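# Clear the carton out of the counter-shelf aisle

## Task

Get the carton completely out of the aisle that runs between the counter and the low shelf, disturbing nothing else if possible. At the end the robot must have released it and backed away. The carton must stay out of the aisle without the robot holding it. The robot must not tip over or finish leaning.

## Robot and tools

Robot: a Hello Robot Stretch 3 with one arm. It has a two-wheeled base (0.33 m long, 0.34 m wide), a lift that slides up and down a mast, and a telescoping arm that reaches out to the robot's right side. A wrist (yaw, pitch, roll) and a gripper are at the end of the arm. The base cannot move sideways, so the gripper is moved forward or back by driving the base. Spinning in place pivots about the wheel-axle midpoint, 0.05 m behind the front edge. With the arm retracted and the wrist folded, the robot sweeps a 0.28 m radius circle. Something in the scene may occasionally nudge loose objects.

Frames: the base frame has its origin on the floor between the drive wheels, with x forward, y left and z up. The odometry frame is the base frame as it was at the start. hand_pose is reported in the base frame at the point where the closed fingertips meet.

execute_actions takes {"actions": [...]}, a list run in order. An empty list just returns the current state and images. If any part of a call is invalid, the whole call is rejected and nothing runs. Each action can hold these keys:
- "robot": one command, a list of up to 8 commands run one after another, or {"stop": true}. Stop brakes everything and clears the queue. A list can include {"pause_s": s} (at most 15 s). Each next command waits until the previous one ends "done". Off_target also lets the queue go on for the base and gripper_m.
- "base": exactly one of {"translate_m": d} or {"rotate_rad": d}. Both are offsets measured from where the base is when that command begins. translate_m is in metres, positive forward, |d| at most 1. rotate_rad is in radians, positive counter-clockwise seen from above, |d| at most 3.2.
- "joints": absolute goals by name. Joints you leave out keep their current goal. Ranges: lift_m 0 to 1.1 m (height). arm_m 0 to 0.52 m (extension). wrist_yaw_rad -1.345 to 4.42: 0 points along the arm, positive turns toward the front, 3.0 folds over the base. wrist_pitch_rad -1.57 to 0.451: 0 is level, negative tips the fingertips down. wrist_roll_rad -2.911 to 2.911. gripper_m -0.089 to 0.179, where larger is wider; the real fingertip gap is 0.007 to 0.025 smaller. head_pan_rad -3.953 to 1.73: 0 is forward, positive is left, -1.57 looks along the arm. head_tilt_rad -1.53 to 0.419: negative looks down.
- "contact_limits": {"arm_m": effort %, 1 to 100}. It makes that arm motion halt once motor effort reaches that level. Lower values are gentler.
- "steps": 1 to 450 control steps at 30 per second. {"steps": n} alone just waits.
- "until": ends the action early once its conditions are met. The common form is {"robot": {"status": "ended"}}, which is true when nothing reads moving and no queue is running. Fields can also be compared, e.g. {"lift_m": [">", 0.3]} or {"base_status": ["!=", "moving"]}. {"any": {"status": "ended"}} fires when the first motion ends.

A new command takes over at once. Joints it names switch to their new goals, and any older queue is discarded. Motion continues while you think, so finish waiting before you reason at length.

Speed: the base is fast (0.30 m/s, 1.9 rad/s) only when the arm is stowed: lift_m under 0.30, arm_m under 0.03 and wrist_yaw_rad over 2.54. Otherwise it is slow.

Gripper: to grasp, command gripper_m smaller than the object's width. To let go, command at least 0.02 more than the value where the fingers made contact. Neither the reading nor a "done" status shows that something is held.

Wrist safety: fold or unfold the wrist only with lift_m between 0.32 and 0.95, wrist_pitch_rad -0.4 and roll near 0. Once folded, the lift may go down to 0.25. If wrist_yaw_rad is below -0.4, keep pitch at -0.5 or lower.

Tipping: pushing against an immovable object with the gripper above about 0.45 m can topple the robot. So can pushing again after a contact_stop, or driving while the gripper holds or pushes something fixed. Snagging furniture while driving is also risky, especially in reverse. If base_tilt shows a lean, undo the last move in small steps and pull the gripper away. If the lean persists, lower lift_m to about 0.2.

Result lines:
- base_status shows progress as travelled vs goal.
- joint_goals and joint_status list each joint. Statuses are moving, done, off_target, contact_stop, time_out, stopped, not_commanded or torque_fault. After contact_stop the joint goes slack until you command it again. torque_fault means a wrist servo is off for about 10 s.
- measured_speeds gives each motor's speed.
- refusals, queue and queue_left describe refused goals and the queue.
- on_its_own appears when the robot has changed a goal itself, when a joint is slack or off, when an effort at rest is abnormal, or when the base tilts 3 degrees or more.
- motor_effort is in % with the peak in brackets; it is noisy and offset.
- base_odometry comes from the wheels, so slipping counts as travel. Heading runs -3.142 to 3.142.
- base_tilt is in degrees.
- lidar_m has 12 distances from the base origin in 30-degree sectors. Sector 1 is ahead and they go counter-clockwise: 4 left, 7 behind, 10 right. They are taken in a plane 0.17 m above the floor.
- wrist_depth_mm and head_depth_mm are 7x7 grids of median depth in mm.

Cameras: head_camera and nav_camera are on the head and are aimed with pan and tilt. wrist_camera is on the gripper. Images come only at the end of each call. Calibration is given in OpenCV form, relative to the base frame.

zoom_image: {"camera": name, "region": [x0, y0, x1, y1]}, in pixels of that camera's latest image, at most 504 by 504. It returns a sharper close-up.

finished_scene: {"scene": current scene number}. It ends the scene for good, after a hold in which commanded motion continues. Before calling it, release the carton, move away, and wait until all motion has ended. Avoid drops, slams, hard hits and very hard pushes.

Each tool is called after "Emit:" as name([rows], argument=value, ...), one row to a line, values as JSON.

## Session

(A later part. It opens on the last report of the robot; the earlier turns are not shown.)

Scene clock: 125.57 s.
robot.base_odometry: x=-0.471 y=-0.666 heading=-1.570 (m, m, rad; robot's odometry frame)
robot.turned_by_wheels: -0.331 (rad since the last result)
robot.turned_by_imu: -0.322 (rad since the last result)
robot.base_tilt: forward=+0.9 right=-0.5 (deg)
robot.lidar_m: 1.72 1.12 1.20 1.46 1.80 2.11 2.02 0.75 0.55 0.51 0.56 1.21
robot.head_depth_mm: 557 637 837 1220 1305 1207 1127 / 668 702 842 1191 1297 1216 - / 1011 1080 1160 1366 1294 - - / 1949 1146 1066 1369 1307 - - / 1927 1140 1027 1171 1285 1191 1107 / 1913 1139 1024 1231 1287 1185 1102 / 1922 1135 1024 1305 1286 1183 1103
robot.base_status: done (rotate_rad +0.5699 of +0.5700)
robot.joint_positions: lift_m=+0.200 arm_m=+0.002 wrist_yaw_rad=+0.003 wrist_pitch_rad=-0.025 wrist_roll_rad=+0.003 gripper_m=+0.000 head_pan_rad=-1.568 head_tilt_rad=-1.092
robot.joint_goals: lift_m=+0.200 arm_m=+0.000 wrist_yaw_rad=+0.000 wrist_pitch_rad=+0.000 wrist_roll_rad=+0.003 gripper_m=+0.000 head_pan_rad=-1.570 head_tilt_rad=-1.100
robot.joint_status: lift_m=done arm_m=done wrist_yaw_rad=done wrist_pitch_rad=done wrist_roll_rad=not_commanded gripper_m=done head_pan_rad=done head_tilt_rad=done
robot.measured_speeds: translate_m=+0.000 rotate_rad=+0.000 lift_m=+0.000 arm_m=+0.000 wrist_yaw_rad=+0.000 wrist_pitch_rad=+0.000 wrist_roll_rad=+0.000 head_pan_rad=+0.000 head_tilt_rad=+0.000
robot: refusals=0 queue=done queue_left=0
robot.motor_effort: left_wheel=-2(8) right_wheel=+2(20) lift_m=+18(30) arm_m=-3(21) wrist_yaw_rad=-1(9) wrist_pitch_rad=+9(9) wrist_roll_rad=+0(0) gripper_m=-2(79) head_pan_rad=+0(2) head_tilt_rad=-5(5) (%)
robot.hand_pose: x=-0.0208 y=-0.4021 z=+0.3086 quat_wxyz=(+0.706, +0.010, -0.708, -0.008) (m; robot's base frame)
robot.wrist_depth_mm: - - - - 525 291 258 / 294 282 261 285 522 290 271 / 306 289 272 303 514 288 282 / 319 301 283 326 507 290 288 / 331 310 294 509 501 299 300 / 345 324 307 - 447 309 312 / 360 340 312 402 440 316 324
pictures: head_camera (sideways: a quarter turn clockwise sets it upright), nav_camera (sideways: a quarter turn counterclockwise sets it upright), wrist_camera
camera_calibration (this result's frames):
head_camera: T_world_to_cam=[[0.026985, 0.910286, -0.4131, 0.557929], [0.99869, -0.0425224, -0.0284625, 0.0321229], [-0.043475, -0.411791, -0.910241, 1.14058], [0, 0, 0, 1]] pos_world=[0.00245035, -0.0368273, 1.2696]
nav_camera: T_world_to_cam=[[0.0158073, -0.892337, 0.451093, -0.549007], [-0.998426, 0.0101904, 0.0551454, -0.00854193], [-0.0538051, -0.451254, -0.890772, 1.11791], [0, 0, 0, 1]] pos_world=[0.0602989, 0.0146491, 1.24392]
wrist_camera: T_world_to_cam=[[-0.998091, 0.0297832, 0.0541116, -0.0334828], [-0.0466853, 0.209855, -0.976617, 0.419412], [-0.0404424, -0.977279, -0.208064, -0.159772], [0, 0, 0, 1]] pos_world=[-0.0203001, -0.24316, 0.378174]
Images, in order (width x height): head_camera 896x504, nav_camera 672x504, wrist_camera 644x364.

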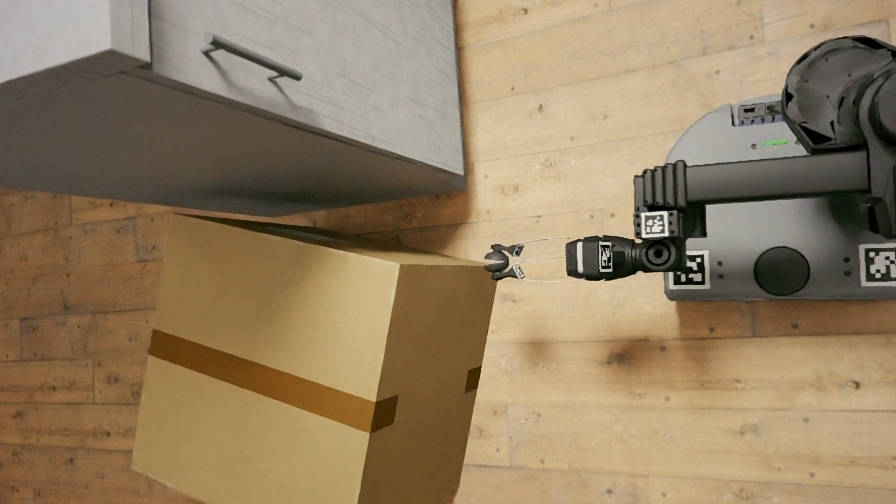

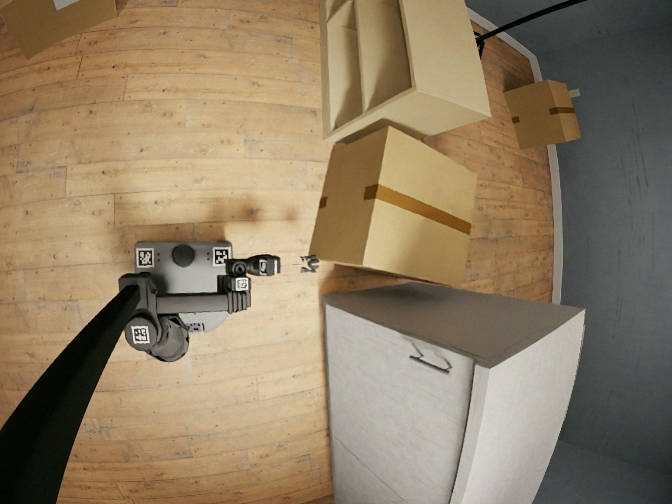

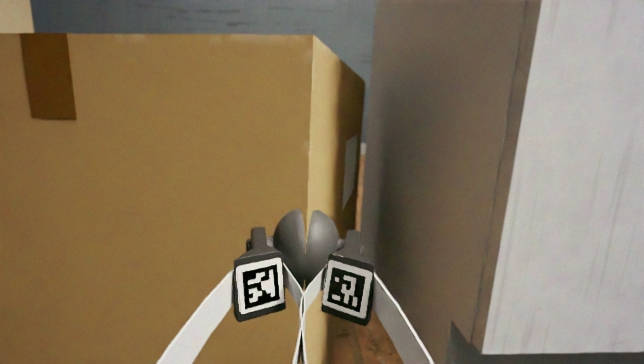

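Push about 0.12 in from the corner.

Emit:
execute_actions([
  {"robot":[{"base":{"translate_m":0.12},"joints":{"lift_m":0.1,"arm_m":0.08,"head_tilt_rad":-0.95}},{"joints":{"arm_m":0.3},"contact_limits":{"arm_m":100}}],"steps":450,"until":{"robot":{"status":"ended"}}},
])

Scene clock: 133.37 s.
robot.base_odometry: x=-0.471 y=-0.786 heading=-1.570 (m, m, rad; robot's odometry frame)
robot.turned_by_wheels: +0.000 (rad since the last result)
robot.turned_by_imu: -0.014 (rad since the last result)
robot.base_tilt: forward=+0.8 right=-0.7 (deg)
robot.lidar_m: 1.61 1.02 1.09 1.46 1.89 1.90 2.14 0.76 0.60 0.53 0.60 1.10
robot.head_depth_mm: 759 760 789 924 1327 1238 1119 / 972 1017 1067 1121 1328 1224 1150 / 2494 2061 1228 1416 1340 1226 - / 2484 2045 1173 1042 1294 1194 - / 2462 2037 1171 1045 1301 1217 1106 / 2476 2040 1168 1060 1312 1217 1106 / 2456 2039 1751 1131 1310 1218 1103
robot.base_status: done (translate_m +0.1200 of +0.1200)
robot.joint_positions: lift_m=+0.100 arm_m=+0.140 wrist_yaw_rad=+0.003 wrist_pitch_rad=-0.035 wrist_roll_rad=+0.003 gripper_m=+0.000 head_pan_rad=-1.568 head_tilt_rad=-0.952
robot.joint_goals: lift_m=+0.100 arm_m=+0.141 wrist_yaw_rad=+0.000 wrist_pitch_rad=+0.000 wrist_roll_rad=+0.003 gripper_m=+0.000 head_pan_rad=-1.570 head_tilt_rad=-0.950
robot.joint_status: lift_m=done arm_m=contact_stop wrist_yaw_rad=done wrist_pitch_rad=done wrist_roll_rad=not_commanded gripper_m=done head_pan_rad=done head_tilt_rad=done
robot.measured_speeds: translate_m=-0.001 rotate_rad=+0.007 lift_m=+0.000 arm_m=-0.041 wrist_yaw_rad=+0.300 wrist_pitch_rad=-0.048 wrist_roll_rad=+0.000 head_pan_rad=+0.000 head_tilt_rad=+0.000
robot: refusals=0 queue=dropped queue_left=0
robot.on_its_own: arm_m is slack since a contact_stop, until your next command for it (your +0.300 is given up)
robot.motor_effort: left_wheel=-2(9) right_wheel=+0(6) lift_m=+18(19) arm_m=+25(57) wrist_yaw_rad=-8(11) wrist_pitch_rad=+14(14) wrist_roll_rad=+0(0) gripper_m=-4(4) head_pan_rad=-2(3) head_tilt_rad=+1(21) (%)
robot.contact_limits: arm_m 56 (drawing in: default 25, maximum 41; extending or still: default 35, maximum 56)
robot.hand_pose: x=-0.0208 y=-0.5398 z=+0.2060 quat_wxyz=(+0.706, +0.014, -0.708, -0.012) (m; robot's base frame)
robot.wrist_depth_mm: 168 161 154 147 141 135 131 / 175 168 159 152 145 138 136 / 182 174 165 158 150 143 280 / 189 180 170 162 154 148 291 / 198 188 178 167 160 152 291 / 206 195 - - 166 157 300 / 216 205 194 181 169 163 312
pictures: head_camera (sideways: a quarter turn clockwise sets it upright), nav_camera (sideways: a quarter turn counterclockwise sets it upright), wrist_camera
camera_calibration (this result's frames):
head_camera: T_world_to_cam=[[0.0272005, 0.843614, -0.536261, 0.718356], [0.998701, -0.0460528, -0.0217908, 0.0234415], [-0.0430793, -0.534972, -0.843771, 1.0542], [0, 0, 0, 1]] pos_world=[0.00246362, -0.0409663, 1.27524]
nav_camera: T_world_to_cam=[[0.0155752, -0.82053, 0.571391, -0.705714], [-0.998451, 0.0177675, 0.0527308, -0.00540811], [-0.0534194, -0.571327, -0.818982, 1.0246], [0, 0, 0, 1]] pos_world=[0.0603254, 0.00641819, 1.24265]
wrist_camera: T_world_to_cam=[[-0.998085, 0.0291823, 0.0545428, -0.0242329], [-0.0468267, 0.219712, -0.97444, 0.35299], [-0.0404201, -0.975128, -0.217925, -0.312473], [0, 0, 0, 1]] pos_world=[-0.0202873, -0.38155, 0.277193]
Images, in order (width x height): head_camera 896x504, nav_camera 672x504, wrist_camera 644x364.

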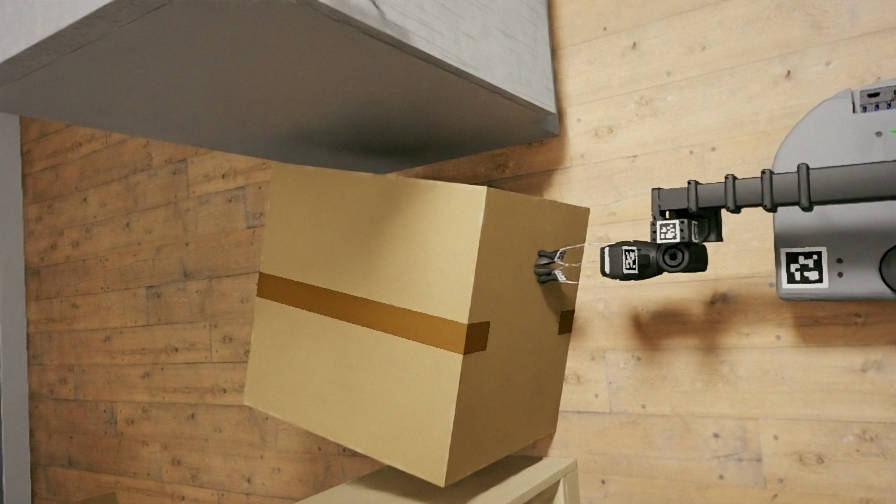

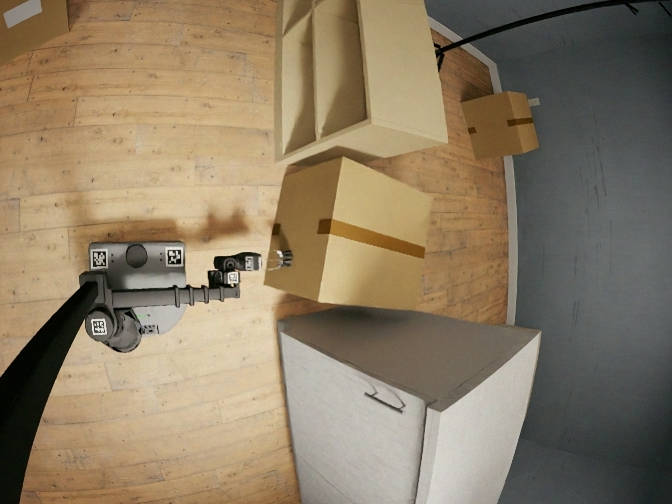

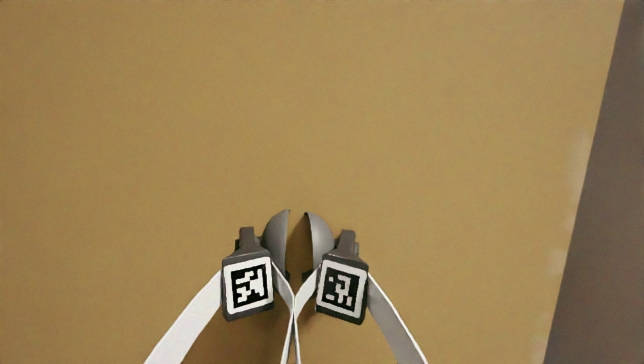

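Emit:
execute_actions([
  {"robot":[{"joints":{"arm_m":0.07}},{"base":{"translate_m":-0.085}},{"joints":{"arm_m":0.3},"contact_limits":{"arm_m":100}}],"steps":450,"until":{"robot":{"status":"ended"}}},
])

Scene clock: 143.13 s.
robot.base_odometry: x=-0.471 y=-0.701 heading=-1.570 (m, m, rad; robot's odometry frame)
robot.turned_by_wheels: +0.000 (rad since the last result)
robot.turned_by_imu: -0.050 (rad since the last result)
robot.base_tilt: forward=+0.9 right=-0.5 (deg)
robot.lidar_m: 1.70 1.10 1.15 1.45 1.84 1.82 2.04 0.82 0.56 0.64 0.65 1.19
robot.head_depth_mm: 715 608 727 975 1349 1233 1117 / 714 638 733 937 1322 1227 1146 / 827 905 990 1100 1341 1229 - / 2487 2019 1289 1207 1338 1222 - / 2479 2047 1171 1135 1351 1219 1107 / 2454 2033 1168 1080 1317 1221 1104 / 2443 2042 1164 1056 1330 1213 1103
robot.base_status: done (translate_m -0.0850 of -0.0850)
robot.joint_positions: lift_m=+0.100 arm_m=+0.298 wrist_yaw_rad=-0.136 wrist_pitch_rad=-0.029 wrist_roll_rad=+0.002 gripper_m=+0.000 head_pan_rad=-1.568 head_tilt_rad=-0.948
robot.joint_goals: lift_m=+0.100 arm_m=+0.300 wrist_yaw_rad=-0.102 wrist_pitch_rad=+0.000 wrist_roll_rad=+0.002 gripper_m=+0.000 head_pan_rad=-1.570 head_tilt_rad=-0.950
robot.joint_status: lift_m=done arm_m=done wrist_yaw_rad=done wrist_pitch_rad=done wrist_roll_rad=not_commanded gripper_m=done head_pan_rad=done head_tilt_rad=done
robot.measured_speeds: translate_m=+0.000 rotate_rad=+0.000 lift_m=+0.000 arm_m=+0.000 wrist_yaw_rad=+0.000 wrist_pitch_rad=+0.000 wrist_roll_rad=+0.000 head_pan_rad=+0.000 head_tilt_rad=+0.000
robot: refusals=0 queue=done queue_left=0
robot.on_its_own: wrist_yaw_rad is held at -0.102, not at your +0.000, by its stall guard, which is still easing; arm_m is at rest, and its effort (+25) is outside its rest range (-14 to +14)
robot.motor_effort: left_wheel=-6(19) right_wheel=+6(25) lift_m=+18(18) arm_m=+25(49) wrist_yaw_rad=+29(76) wrist_pitch_rad=+11(12) wrist_roll_rad=+0(1) gripper_m=-7(13) head_pan_rad=-2(2) head_tilt_rad=-2(2) (%)
robot.contact_limits: arm_m 56 (drawing in: default 25, maximum 41; extending or still: default 35, maximum 56)
robot.hand_pose: x=-0.0560 y=-0.6960 z=+0.2076 quat_wxyz=(+0.704, -0.038, -0.707, -0.058) (m; robot's base frame)
robot.wrist_depth_mm: 113 121 134 148 219 170 128 / 115 123 137 153 235 170 128 / 119 128 142 159 238 172 129 / 122 131 147 166 239 171 129 / 126 135 151 170 258 171 130 / 130 140 154 - 241 174 131 / 133 144 167 187 278 174 131
pictures: head_camera (sideways: a quarter turn clockwise sets it upright), nav_camera (sideways: a quarter turn counterclockwise sets it upright), wrist_camera
camera_calibration (this result's frames):
head_camera: T_world_to_cam=[[0.027206, 0.841541, -0.539507, 0.722585], [0.998702, -0.0461349, -0.0216008, 0.0231943], [-0.0430681, -0.538219, -0.841704, 1.05152], [0, 0, 0, 1]] pos_world=[0.002464, -0.0410687, 1.27541]
nav_camera: T_world_to_cam=[[0.0155693, -0.818322, 0.574549, -0.709828], [-0.998451, 0.0179691, 0.0526495, -0.00530261], [-0.0534084, -0.574479, -0.816775, 1.02173], [0, 0, 0, 1]] pos_world=[0.0603261, 0.00618996, 1.24263]
wrist_camera: T_world_to_cam=[[-0.984468, 0.16679, 0.054812, 0.0415755], [-0.0174157, 0.217887, -0.975819, 0.387925], [-0.1747, -0.961617, -0.211598, -0.46529], [0, 0, 0, 1]] pos_world=[-0.0336004, -0.538888, 0.277812]
Images, in order (width x height): head_camera 896x504, nav_camera 672x504, wrist_camera 644x364.

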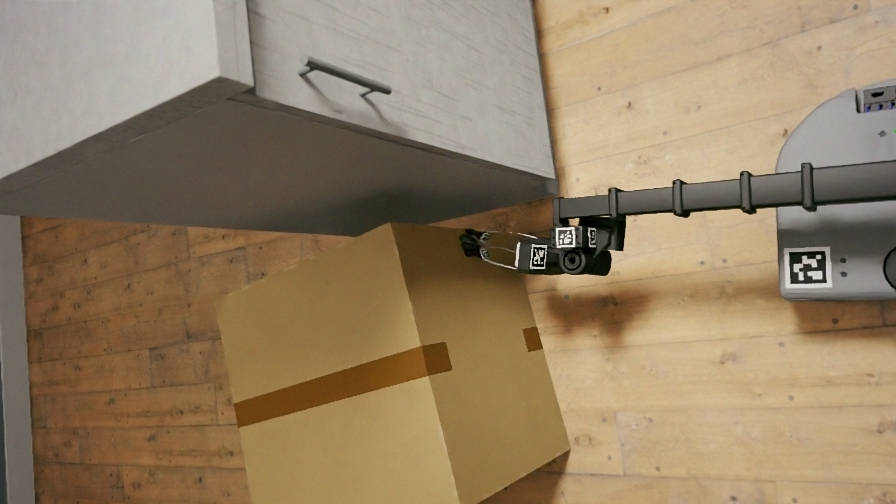

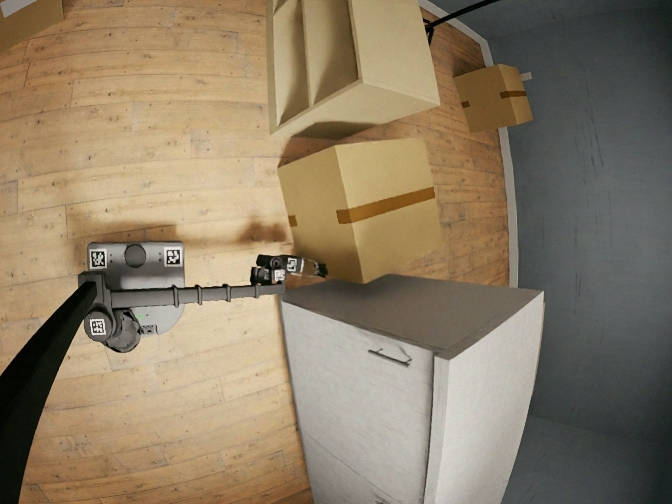

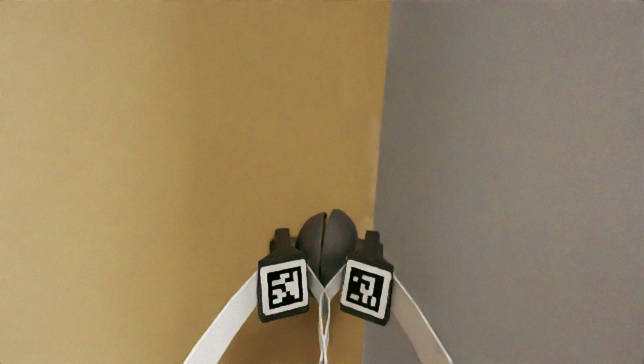

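Emit:
execute_actions([
  {"robot":[{"joints":{"arm_m":0.14,"wrist_yaw_rad":0}},{"base":{"rotate_rad":0.06}},{"base":{"translate_m":0.305}},{"joints":{"arm_m":0.4},"contact_limits":{"arm_m":100}}],"steps":450,"until":{"robot":{"status":"ended"}}},
])

Scene clock: 162.57 s.
robot.base_odometry: x=-0.453 y=-1.006 heading=-1.508 (m, m, rad; robot's odometry frame)
robot.turned_by_wheels: +0.062 (rad since the last result)
robot.turned_by_imu: +0.057 (rad since the last result)
robot.base_tilt: forward=+0.9 right=-0.5 (deg)
robot.lidar_m: 1.40 0.83 0.88 1.49 1.95 2.04 2.34 0.74 0.73 0.63 0.59 0.93
robot.head_depth_mm: 2429 1946 1310 1354 1351 1228 1122 / 2510 2060 1183 1266 1371 1231 1145 / 2507 2067 1181 1280 1363 1237 - / 2490 1373 1173 1292 1338 1220 - / 2456 2044 1219 1452 1358 1221 1111 / 2449 2049 981 1091 1312 1218 1112 / 2108 2040 905 1089 1310 1215 1106
robot.base_status: done (translate_m +0.3050 of +0.3050)
robot.joint_positions: lift_m=+0.100 arm_m=+0.398 wrist_yaw_rad=+0.223 wrist_pitch_rad=-0.031 wrist_roll_rad=+0.003 gripper_m=+0.000 head_pan_rad=-1.568 head_tilt_rad=-0.948
robot.joint_goals: lift_m=+0.100 arm_m=+0.400 wrist_yaw_rad=+0.000 wrist_pitch_rad=+0.000 wrist_roll_rad=+0.003 gripper_m=+0.000 head_pan_rad=-1.570 head_tilt_rad=-0.950
robot.joint_status: lift_m=done arm_m=done wrist_yaw_rad=done wrist_pitch_rad=done wrist_roll_rad=not_commanded gripper_m=done head_pan_rad=done head_tilt_rad=done
robot.measured_speeds: translate_m=+0.000 rotate_rad=+0.000 lift_m=+0.000 arm_m=+0.000 wrist_yaw_rad=+0.000 wrist_pitch_rad=+0.000 wrist_roll_rad=+0.000 head_pan_rad=+0.000 head_tilt_rad=+0.000
robot: refusals=0 queue=done queue_left=0
robot.on_its_own: right_wheel is at rest, and its effort (-26) is outside its rest range (-18 to +18); arm_m is at rest, and its effort (+28) is outside its rest range (-14 to +14); wrist_yaw_rad is at rest, and its effort (-98) is outside its rest range (-12 to +12)
robot.motor_effort: left_wheel=+18(18) right_wheel=-26(28) lift_m=+18(18) arm_m=+28(51) wrist_yaw_rad=-98(97) wrist_pitch_rad=+11(13) wrist_roll_rad=+0(1) gripper_m=-16(16) head_pan_rad=-1(2) head_tilt_rad=-2(1) (%)
robot.contact_limits: arm_m 56 (drawing in: default 25, maximum 41; extending or still: default 35, maximum 56)
robot.hand_pose: x=+0.0351 y=-0.7918 z=+0.2072 quat_wxyz=(+0.703, +0.090, -0.702, +0.068) (m; robot's base frame)
robot.wrist_depth_mm: 178 233 152 135 122 110 101 / 181 235 156 139 125 113 104 / 182 239 162 143 129 116 106 / 185 241 169 149 132 119 109 / 189 248 178 151 136 123 112 / 190 239 - 153 141 126 114 / 193 273 190 167 145 130 117
pictures: head_camera (sideways: a quarter turn clockwise sets it upright), nav_camera (sideways: a quarter turn counterclockwise sets it upright), wrist_camera
camera_calibration (this result's frames):
head_camera: T_world_to_cam=[[0.0272059, 0.841541, -0.539507, 0.722585], [0.998702, -0.0461348, -0.0216008, 0.0231943], [-0.043068, -0.538219, -0.841704, 1.05152], [0, 0, 0, 1]] pos_world=[0.00246401, -0.0410687, 1.27541]
nav_camera: T_world_to_cam=[[0.0155694, -0.818322, 0.574549, -0.709827], [-0.998451, 0.017969, 0.0526495, -0.00530262], [-0.0534084, -0.574479, -0.816775, 1.02173], [0, 0, 0, 1]] pos_world=[0.0603261, 0.00618998, 1.24263]
wrist_camera: T_world_to_cam=[[-0.980347, -0.189604, 0.0545064, -0.135039], [-0.09285, 0.199662, -0.975456, 0.398071], [0.174067, -0.961346, -0.213343, -0.553199], [0, 0, 0, 1]] pos_world=[0.00086966, -0.636899, 0.27764]
Images, in order (width x height): head_camera 896x504, nav_camera 672x504, wrist_camera 644x364.

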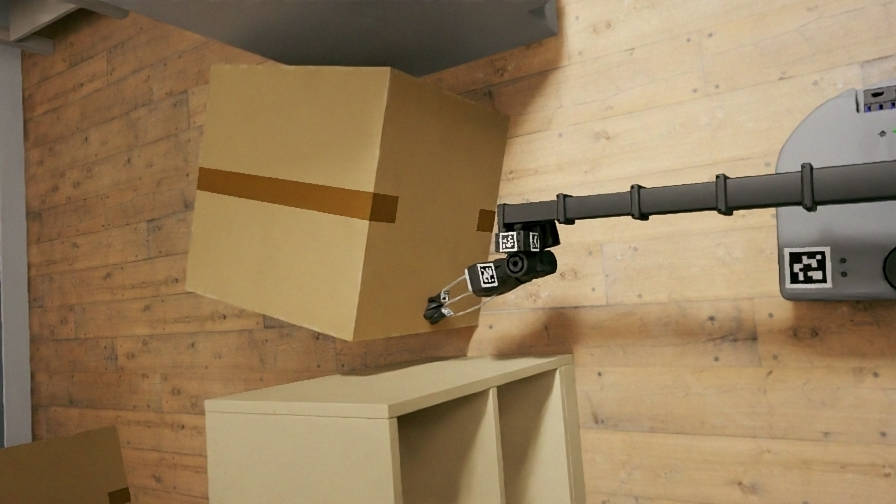

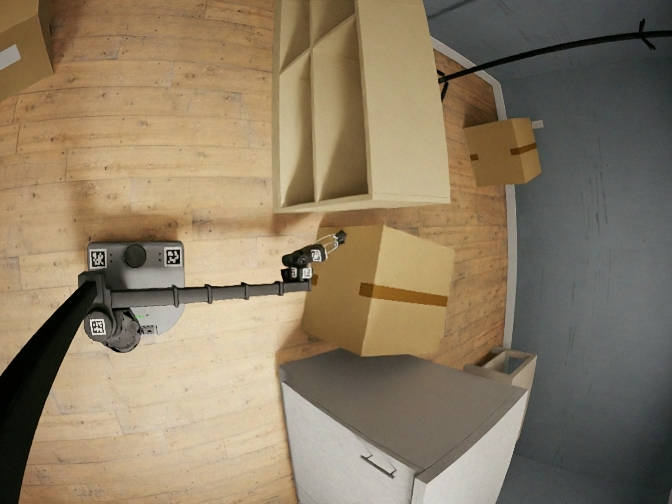

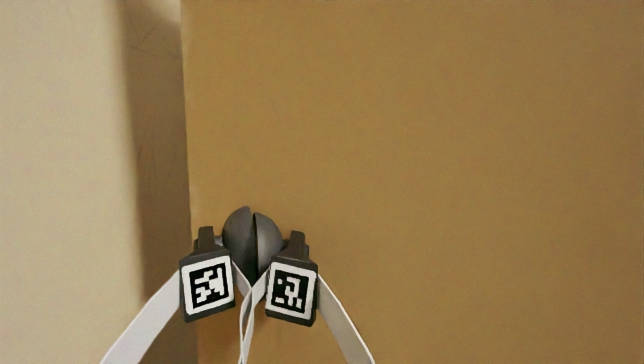

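Emit:
execute_actions([
  {"robot":[{"joints":{"arm_m":0.0,"wrist_yaw_rad":0}},{"base":{"rotate_rad":0.55}},{"base":{"translate_m":-0.33}},{"base":{"rotate_rad":-0.55}},{"joints":{"arm_m":0.08}}],"steps":450,"until":{"robot":{"status":"ended"}}},
])

Scene clock: 185.97 s.
robot.base_odometry: x=-0.642 y=-0.736 heading=-1.510 (m, m, rad; robot's odometry frame)
robot.turned_by_wheels: -0.001 (rad since the last result)
robot.turned_by_imu: +0.000 (rad since the last result)
robot.base_tilt: forward=+0.9 right=-0.5 (deg)
robot.lidar_m: 1.67 1.16 1.23 1.62 1.97 2.16 1.74 0.51 0.42 0.54 0.59 0.59
robot.head_depth_mm: 715 609 596 647 863 1230 1119 / 755 766 806 845 960 1215 1142 / 2482 2013 1225 1340 1325 1247 - / 2459 2048 1174 1042 1300 1234 - / 2429 2059 1170 1039 1300 1224 1106 / 2403 2036 1166 1054 1305 1219 1103 / 2378 2039 1185 1054 1326 1214 1104
robot.base_status: done (rotate_rad -0.5499 of -0.5500)
robot.joint_positions: lift_m=+0.100 arm_m=+0.080 wrist_yaw_rad=+0.001 wrist_pitch_rad=-0.025 wrist_roll_rad=+0.004 gripper_m=+0.000 head_pan_rad=-1.568 head_tilt_rad=-0.948
robot.joint_goals: lift_m=+0.100 arm_m=+0.080 wrist_yaw_rad=+0.000 wrist_pitch_rad=+0.000 wrist_roll_rad=+0.004 gripper_m=+0.000 head_pan_rad=-1.570 head_tilt_rad=-0.950
robot.joint_status: lift_m=done arm_m=done wrist_yaw_rad=done wrist_pitch_rad=done wrist_roll_rad=not_commanded gripper_m=done head_pan_rad=done head_tilt_rad=done
robot.measured_speeds: translate_m=+0.000 rotate_rad=+0.000 lift_m=+0.000 arm_m=+0.000 wrist_yaw_rad=+0.000 wrist_pitch_rad=+0.000 wrist_roll_rad=+0.000 head_pan_rad=+0.000 head_tilt_rad=+0.000
robot: refusals=0 queue=done queue_left=0
robot.motor_effort: left_wheel=+2(20) right_wheel=-3(31) lift_m=+18(18) arm_m=+3(27) wrist_yaw_rad=-1(97) wrist_pitch_rad=+9(14) wrist_roll_rad=+0(1) gripper_m=-2(16) head_pan_rad=-1(2) head_tilt_rad=-1(1) (%)
robot.hand_pose: x=-0.0211 y=-0.4803 z=+0.2087 quat_wxyz=(+0.706, +0.009, -0.708, -0.009) (m; robot's base frame)
robot.wrist_depth_mm: 229 217 206 198 472 327 227 / 237 226 214 204 475 326 228 / 245 235 223 211 507 325 226 / 256 243 229 219 502 323 226 / 264 252 240 221 493 323 225 / 275 261 251 - 505 319 224 / 288 273 256 243 416 319 225
pictures: head_camera (sideways: a quarter turn clockwise sets it upright), nav_camera (sideways: a quarter turn counterclockwise sets it upright), wrist_camera
camera_calibration (this result's frames):
head_camera: T_world_to_cam=[[0.0272058, 0.841541, -0.539507, 0.722585], [0.998702, -0.0461347, -0.0216008, 0.0231943], [-0.043068, -0.538219, -0.841704, 1.05152], [0, 0, 0, 1]] pos_world=[0.00246401, -0.0410687, 1.27541]
nav_camera: T_world_to_cam=[[0.0155695, -0.818322, 0.574549, -0.709827], [-0.998451, 0.0179689, 0.0526495, -0.00530262], [-0.0534083, -0.574479, -0.816775, 1.02173], [0, 0, 0, 1]] pos_world=[0.0603261, 0.00618999, 1.24263]
wrist_camera: T_world_to_cam=[[-0.998091, 0.0310942, 0.0533699, -0.0252895], [-0.0457023, 0.209481, -0.976744, 0.338105], [-0.0415511, -0.977318, -0.20766, -0.257073], [0, 0, 0, 1]] pos_world=[-0.0204706, -0.321282, 0.278208]
Images, in order (width x height): head_camera 896x504, nav_camera 672x504, wrist_camera 644x364.

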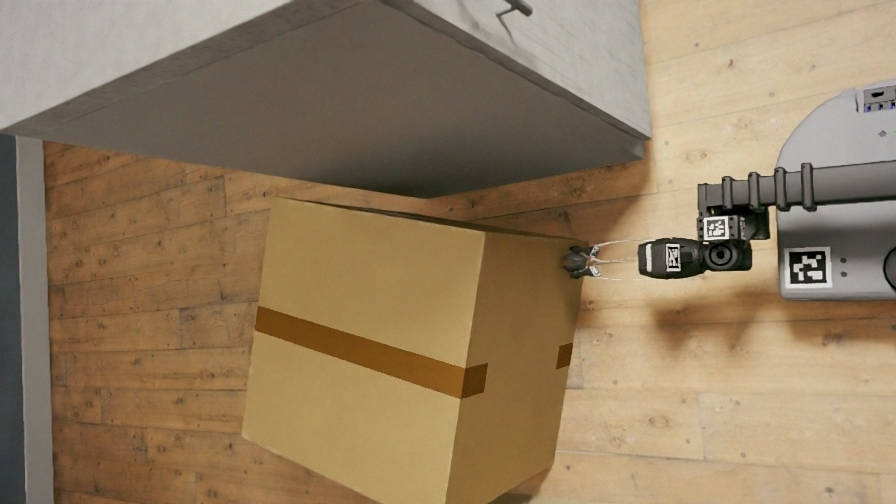

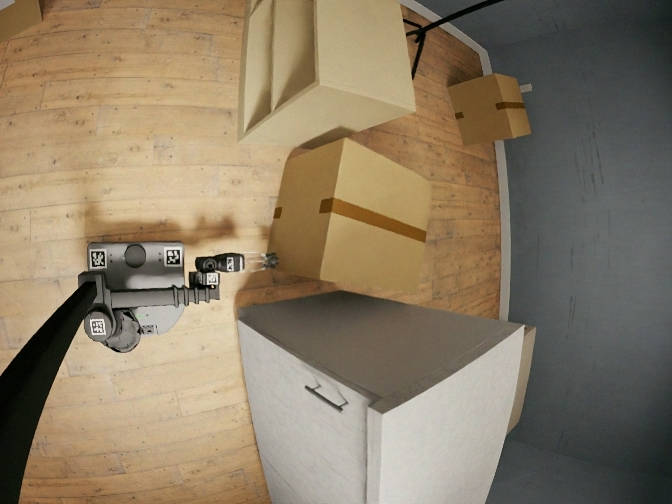

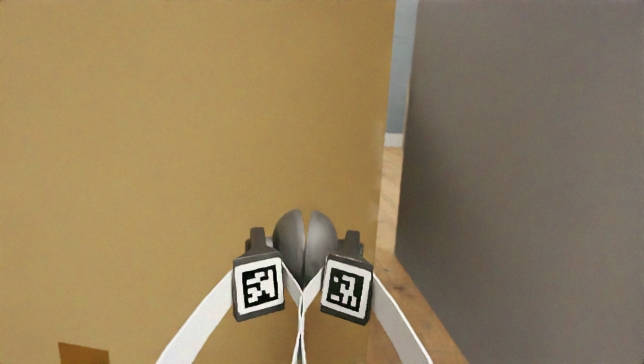

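Emit:
execute_actions([
  {"robot":[{"joints":{"arm_m":0.31},"base":{"translate_m":-0.03},"contact_limits":{"arm_m":100}},{"joints":{"arm_m":0.15,"wrist_yaw_rad":0}},{"base":{"translate_m":0.33}}],"steps":450,"until":{"robot":{"status":"ended"}}},
])

Scene clock: 201.33 s.
robot.base_odometry: x=-0.624 y=-1.035 heading=-1.510 (m, m, rad; robot's odometry frame)
robot.turned_by_wheels: +0.000 (rad since the last result)
robot.turned_by_imu: -0.041 (rad since the last result)
robot.base_tilt: forward=+0.9 right=-0.5 (deg)
robot.lidar_m: 1.38 0.96 0.94 1.67 2.13 2.17 2.04 0.62 0.67 0.59 0.41 0.82
robot.head_depth_mm: 2335 2068 1159 1220 1309 1232 1116 / 2518 2066 1181 1210 1374 1225 1144 / 2491 2066 1180 1126 1361 1227 - / 2431 2056 1174 1082 1338 1204 - / 2394 2056 1201 1455 1354 1219 1111 / 2394 2048 1748 1111 997 1202 1108 / 2317 2031 904 791 981 1195 1110
robot.base_status: done (translate_m +0.3300 of +0.3300)
robot.joint_positions: lift_m=+0.100 arm_m=+0.150 wrist_yaw_rad=-0.002 wrist_pitch_rad=-0.025 wrist_roll_rad=+0.003 gripper_m=+0.000 head_pan_rad=-1.568 head_tilt_rad=-0.948
robot.joint_goals: lift_m=+0.100 arm_m=+0.150 wrist_yaw_rad=+0.000 wrist_pitch_rad=+0.000 wrist_roll_rad=+0.003 gripper_m=+0.000 head_pan_rad=-1.570 head_tilt_rad=-0.950
robot.joint_status: lift_m=done arm_m=done wrist_yaw_rad=done wrist_pitch_rad=done wrist_roll_rad=not_commanded gripper_m=done head_pan_rad=done head_tilt_rad=done
robot.measured_speeds: translate_m=+0.000 rotate_rad=+0.000 lift_m=+0.000 arm_m=+0.000 wrist_yaw_rad=+0.000 wrist_pitch_rad=+0.000 wrist_roll_rad=+0.000 head_pan_rad=+0.000 head_tilt_rad=+0.000
robot: refusals=0 queue=done queue_left=0
robot.motor_effort: left_wheel=+1(18) right_wheel=-2(25) lift_m=+17(18) arm_m=-3(49) wrist_yaw_rad=+2(80) wrist_pitch_rad=+9(12) wrist_roll_rad=+0(0) gripper_m=-2(13) head_pan_rad=-2(1) head_tilt_rad=-1(2) (%)
robot.hand_pose: x=-0.0219 y=-0.5508 z=+0.2086 quat_wxyz=(+0.706, +0.009, -0.708, -0.010) (m; robot's base frame)
robot.wrist_depth_mm: 306 - 190 200 215 236 258 / 306 - 195 205 224 245 269 / 309 - 203 213 235 256 280 / 312 - 211 223 243 268 300 / 312 702 417 - 252 280 311 / 310 498 518 - 267 295 333 / 315 402 237 250 278 310 351
pictures: head_camera (sideways: a quarter turn clockwise sets it upright), nav_camera (sideways: a quarter turn counterclockwise sets it upright), wrist_camera
camera_calibration (this result's frames):
head_camera: T_world_to_cam=[[0.0272058, 0.841541, -0.539507, 0.722585], [0.998702, -0.0461347, -0.0216008, 0.0231943], [-0.043068, -0.538219, -0.841704, 1.05152], [0, 0, 0, 1]] pos_world=[0.00246401, -0.0410687, 1.27541]
nav_camera: T_world_to_cam=[[0.0155695, -0.818322, 0.574549, -0.709827], [-0.998451, 0.0179689, 0.0526495, -0.00530262], [-0.0534083, -0.574479, -0.816775, 1.02173], [0, 0, 0, 1]] pos_world=[0.0603261, 0.00618999, 1.24263]
wrist_camera: T_world_to_cam=[[-0.997962, 0.0342118, 0.0538632, -0.0222803], [-0.0455094, 0.210085, -0.976623, 0.35303], [-0.0447279, -0.977084, -0.2081, -0.325879], [0, 0, 0, 1]] pos_world=[-0.0207446, -0.391815, 0.278162]
Images, in order (width x height): head_camera 896x504, nav_camera 672x504, wrist_camera 644x364.

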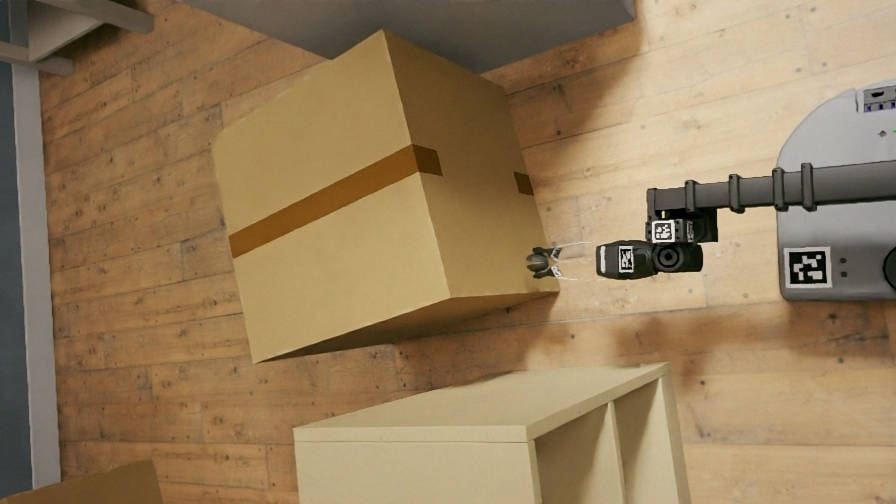

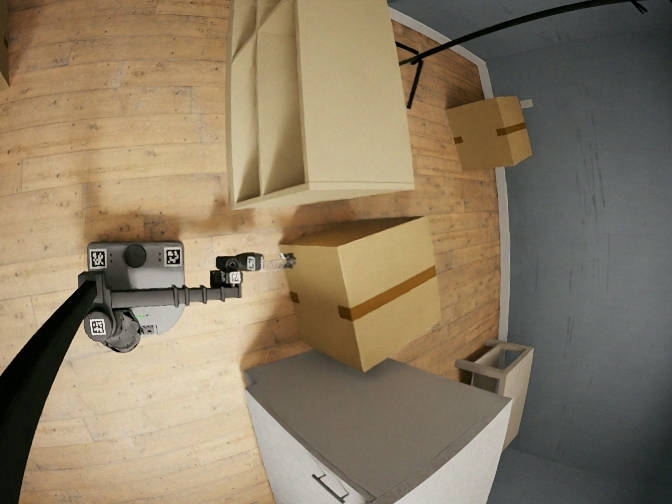

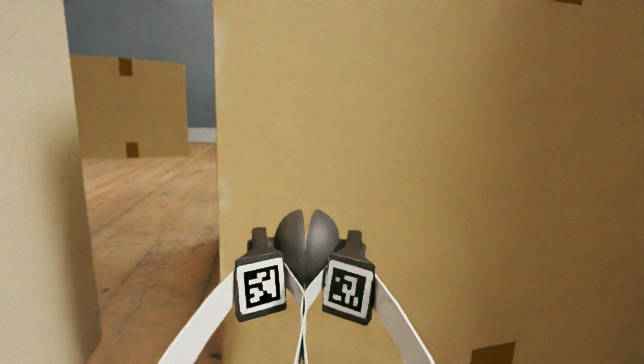

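Emit:
execute_actions([
  {"robot":[{"joints":{"arm_m":0.25},"contact_limits":{"arm_m":100}},{"joints":{"arm_m":0.41},"base":{"rotate_rad":0.1},"contact_limits":{"arm_m":100}},{"joints":{"arm_m":0.22,"wrist_yaw_rad":0}},{"base":{"translate_m":-0.3}}],"steps":450,"until":{"robot":{"status":"ended"}}},
])

Scene clock: 220.10 s.
robot.base_odometry: x=-0.672 y=-0.739 heading=-1.409 (m, m, rad; robot's odometry frame)
robot.turned_by_wheels: +0.100 (rad since the last result)
robot.turned_by_imu: +0.095 (rad since the last result)
robot.base_tilt: forward=+0.9 right=-0.5 (deg)
robot.lidar_m: 1.67 1.18 1.27 1.65 2.00 2.10 1.28 0.44 0.39 0.69 0.61 0.58
robot.head_depth_mm: 716 624 628 639 744 1200 1118 / 842 856 873 899 926 1195 1143 / 2418 2064 1399 1486 1362 1227 - / 2415 2063 1173 1239 1383 1207 - / 2396 2060 1168 1255 1362 1219 1110 / 2387 1989 1164 1341 1352 1217 1106 / 2374 2045 1188 1466 1330 1212 1109
robot.base_status: done (translate_m -0.3000 of -0.3000)
robot.joint_positions: lift_m=+0.100 arm_m=+0.220 wrist_yaw_rad=+0.002 wrist_pitch_rad=-0.025 wrist_roll_rad=+0.004 gripper_m=+0.000 head_pan_rad=-1.568 head_tilt_rad=-0.948
robot.joint_goals: lift_m=+0.100 arm_m=+0.220 wrist_yaw_rad=+0.000 wrist_pitch_rad=+0.000 wrist_roll_rad=+0.004 gripper_m=+0.000 head_pan_rad=-1.570 head_tilt_rad=-0.950
robot.joint_status: lift_m=done arm_m=done wrist_yaw_rad=done wrist_pitch_rad=done wrist_roll_rad=not_commanded gripper_m=done head_pan_rad=done head_tilt_rad=done
robot.measured_speeds: translate_m=+0.000 rotate_rad=+0.000 lift_m=+0.000 arm_m=+0.000 wrist_yaw_rad=+0.000 wrist_pitch_rad=+0.000 wrist_roll_rad=+0.000 head_pan_rad=+0.000 head_tilt_rad=+0.000
robot: refusals=0 queue=done queue_left=0
robot.motor_effort: left_wheel=-1(18) right_wheel=+1(29) lift_m=+18(18) arm_m=-3(52) wrist_yaw_rad=-1(66) wrist_pitch_rad=+9(13) wrist_roll_rad=+0(0) gripper_m=-2(11) head_pan_rad=-1(2) head_tilt_rad=-2(1) (%)
robot.hand_pose: x=-0.0210 y=-0.6208 z=+0.2086 quat_wxyz=(+0.706, +0.010, -0.708, -0.009) (m; robot's base frame)
robot.wrist_depth_mm: 270 248 227 209 397 365 247 / 282 258 234 215 488 360 248 / 296 267 245 222 - 359 244 / 308 278 250 229 - 358 241 / 324 290 266 230 662 357 241 / 339 299 281 - 519 349 239 / 357 317 279 256 409 348 240
pictures: head_camera (sideways: a quarter turn clockwise sets it upright), nav_camera (sideways: a quarter turn counterclockwise sets it upright), wrist_camera
camera_calibration (this result's frames):
head_camera: T_world_to_cam=[[0.0272059, 0.841541, -0.539507, 0.722585], [0.998702, -0.0461348, -0.0216008, 0.0231943], [-0.043068, -0.538219, -0.841704, 1.05152], [0, 0, 0, 1]] pos_world=[0.00246401, -0.0410687, 1.27541]
nav_camera: T_world_to_cam=[[0.0155694, -0.818322, 0.574549, -0.709827], [-0.998451, 0.017969, 0.0526495, -0.00530262], [-0.0534084, -0.574479, -0.816775, 1.02173], [0, 0, 0, 1]] pos_world=[0.0603261, 0.00618998, 1.24263]
wrist_camera: T_world_to_cam=[[-0.998096, 0.0307985, 0.0534482, -0.0210457], [-0.0458266, 0.209809, -0.976668, 0.367637], [-0.0412938, -0.977257, -0.207998, -0.394285], [0, 0, 0, 1]] pos_world=[-0.0204396, -0.461804, 0.278174]
Images, in order (width x height): head_camera 896x504, nav_camera 672x504, wrist_camera 644x364.

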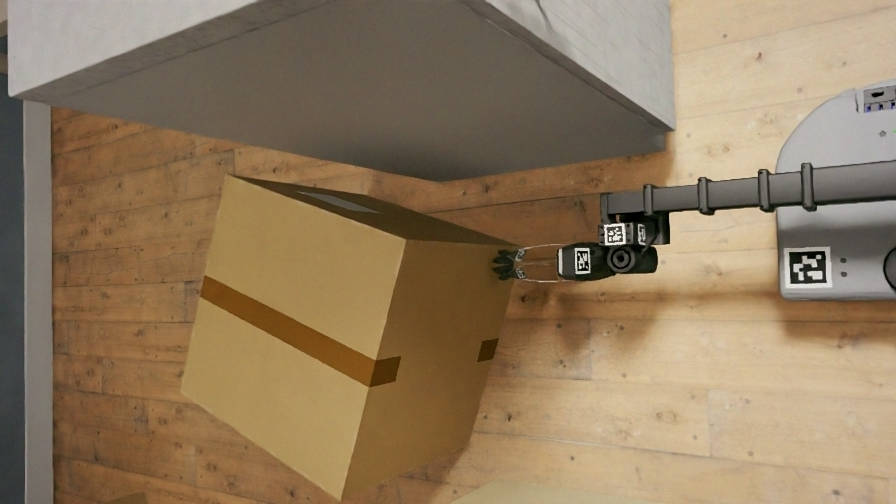

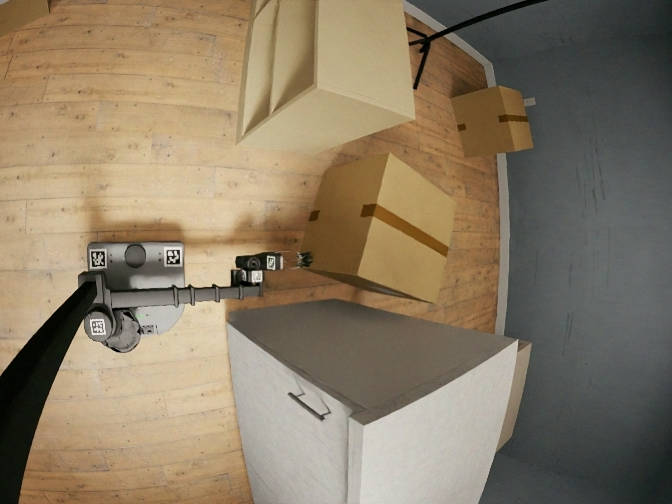

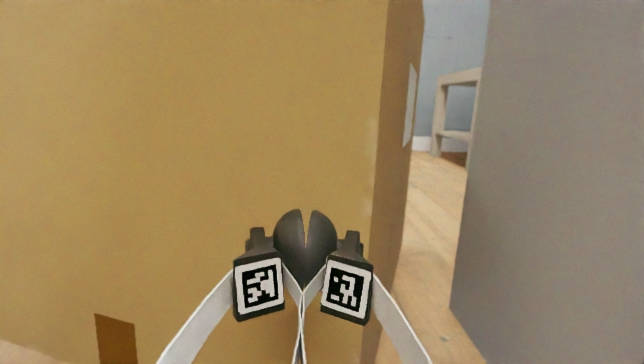

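Emit:
execute_actions([
  {"robot":[{"joints":{"arm_m":0.32},"contact_limits":{"arm_m":100}},{"joints":{"arm_m":0.52},"base":{"translate_m":-0.06},"contact_limits":{"arm_m":100}},{"joints":{"arm_m":0.05,"wrist_yaw_rad":0},"base":{"translate_m":0.12}},{"base":{"rotate_rad":-0.4}},{"base":{"translate_m":0.27}},{"base":{"rotate_rad":0.43}}],"steps":450,"until":{"robot":{"status":"ended"}}},
  {"steps":200,"until":{"robot":{"status":"ended"}}},
])

Scene clock: 243.97 s.
robot.base_odometry: x=-0.726 y=-1.060 heading=-1.379 (m, m, rad; robot's odometry frame)
robot.turned_by_wheels: +0.030 (rad since the last result)
robot.turned_by_imu: +0.011 (rad since the last result)
robot.base_tilt: forward=+0.9 right=-0.5 (deg)
robot.lidar_m: 1.35 1.01 1.02 1.78 2.26 2.42 0.77 0.57 0.75 0.50 0.31 0.78
robot.head_depth_mm: 2390 2088 1208 1387 1354 1233 1119 / 2389 1386 1186 1386 1368 1226 1146 / 2379 1383 1177 1307 1365 1245 - / 2364 2070 1203 1353 1362 1256 - / 2347 2051 1708 1531 1339 1205 1107 / 2308 2034 1744 817 740 1150 1106 / 1802 1981 1729 792 713 1136 1101
robot.base_status: done (rotate_rad +0.4299 of +0.4300)
robot.joint_positions: lift_m=+0.100 arm_m=+0.050 wrist_yaw_rad=-0.001 wrist_pitch_rad=-0.025 wrist_roll_rad=+0.003 gripper_m=+0.000 head_pan_rad=-1.568 head_tilt_rad=-0.948
robot.joint_goals: lift_m=+0.100 arm_m=+0.050 wrist_yaw_rad=+0.000 wrist_pitch_rad=+0.000 wrist_roll_rad=+0.003 gripper_m=+0.000 head_pan_rad=-1.570 head_tilt_rad=-0.950
robot.joint_status: lift_m=done arm_m=done wrist_yaw_rad=done wrist_pitch_rad=done wrist_roll_rad=not_commanded gripper_m=done head_pan_rad=done head_tilt_rad=done
robot.measured_speeds: translate_m=+0.000 rotate_rad=+0.000 lift_m=+0.000 arm_m=+0.000 wrist_yaw_rad=+0.000 wrist_pitch_rad=+0.000 wrist_roll_rad=+0.000 head_pan_rad=+0.000 head_tilt_rad=+0.000
robot: refusals=0 queue=done queue_left=0
robot.motor_effort: left_wheel=-2(22) right_wheel=+1(40) lift_m=+18(18) arm_m=-3(52) wrist_yaw_rad=+1(69) wrist_pitch_rad=+9(15) wrist_roll_rad=+0(0) gripper_m=-2(10) head_pan_rad=-1(2) head_tilt_rad=-2(1) (%)
robot.hand_pose: x=-0.0218 y=-0.4508 z=+0.2087 quat_wxyz=(+0.706, +0.009, -0.708, -0.010) (m; robot's base frame)
robot.wrist_depth_mm: 204 296 - 456 408 442 480 / 207 300 - 456 425 459 491 / 206 303 - 464 449 484 527 / 210 309 - 467 459 496 538 / 211 310 730 - 483 525 561 / 211 314 546 - 501 529 558 / 214 312 401 416 420 428 434
pictures: head_camera (sideways: a quarter turn clockwise sets it upright), nav_camera (sideways: a quarter turn counterclockwise sets it upright), wrist_camera
camera_calibration (this result's frames):
head_camera: T_world_to_cam=[[0.0272058, 0.841541, -0.539507, 0.722585], [0.998702, -0.0461347, -0.0216008, 0.0231943], [-0.043068, -0.538219, -0.841704, 1.05152], [0, 0, 0, 1]] pos_world=[0.00246401, -0.0410687, 1.27541]
nav_camera: T_world_to_cam=[[0.0155695, -0.818322, 0.574549, -0.709827], [-0.998451, 0.0179689, 0.0526495, -0.00530261], [-0.0534083, -0.574479, -0.816775, 1.02173], [0, 0, 0, 1]] pos_world=[0.0603261, 0.00618998, 1.24263]
wrist_camera: T_world_to_cam=[[-0.997975, 0.0338547, 0.0538587, -0.0257704], [-0.0455988, 0.209659, -0.976711, 0.331956], [-0.0443582, -0.977188, -0.20769, -0.228275], [0, 0, 0, 1]] pos_world=[-0.0207073, -0.291793, 0.278202]
Images, in order (width x height): head_camera 896x504, nav_camera 672x504, wrist_camera 644x364.

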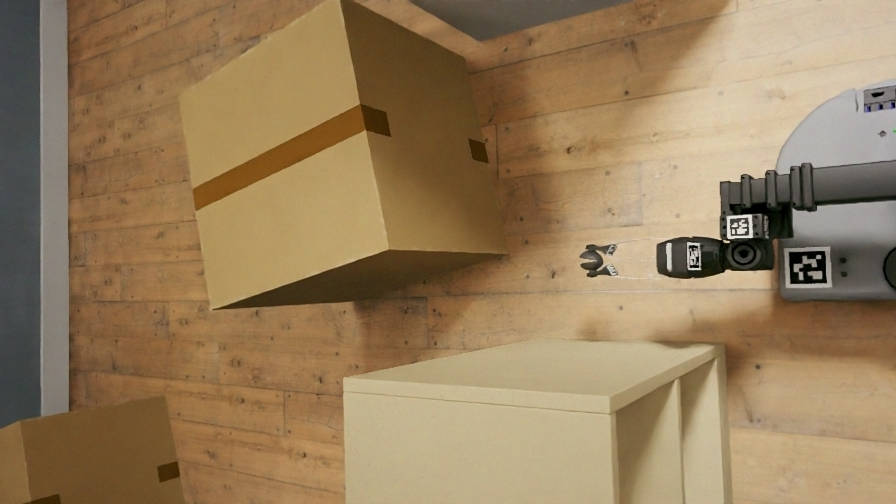

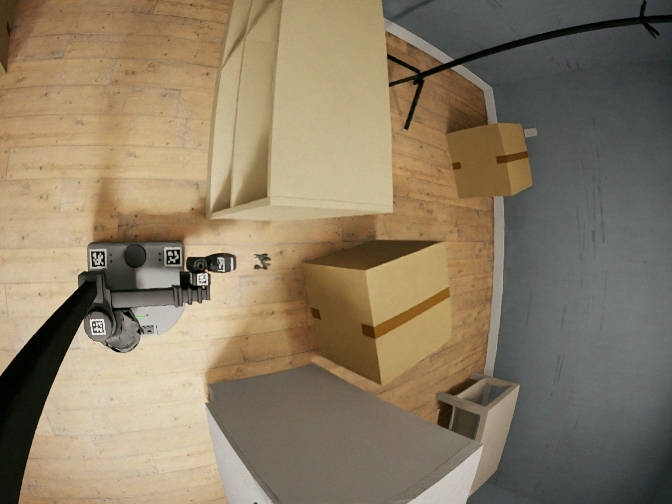

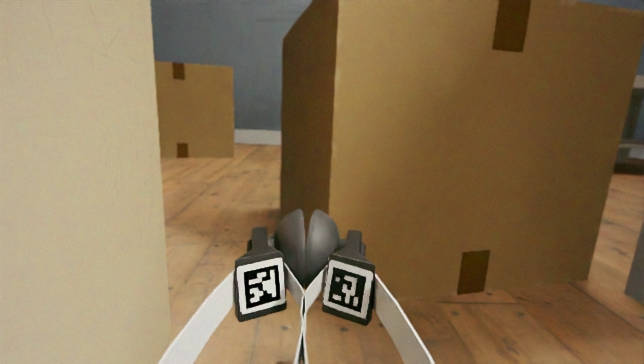

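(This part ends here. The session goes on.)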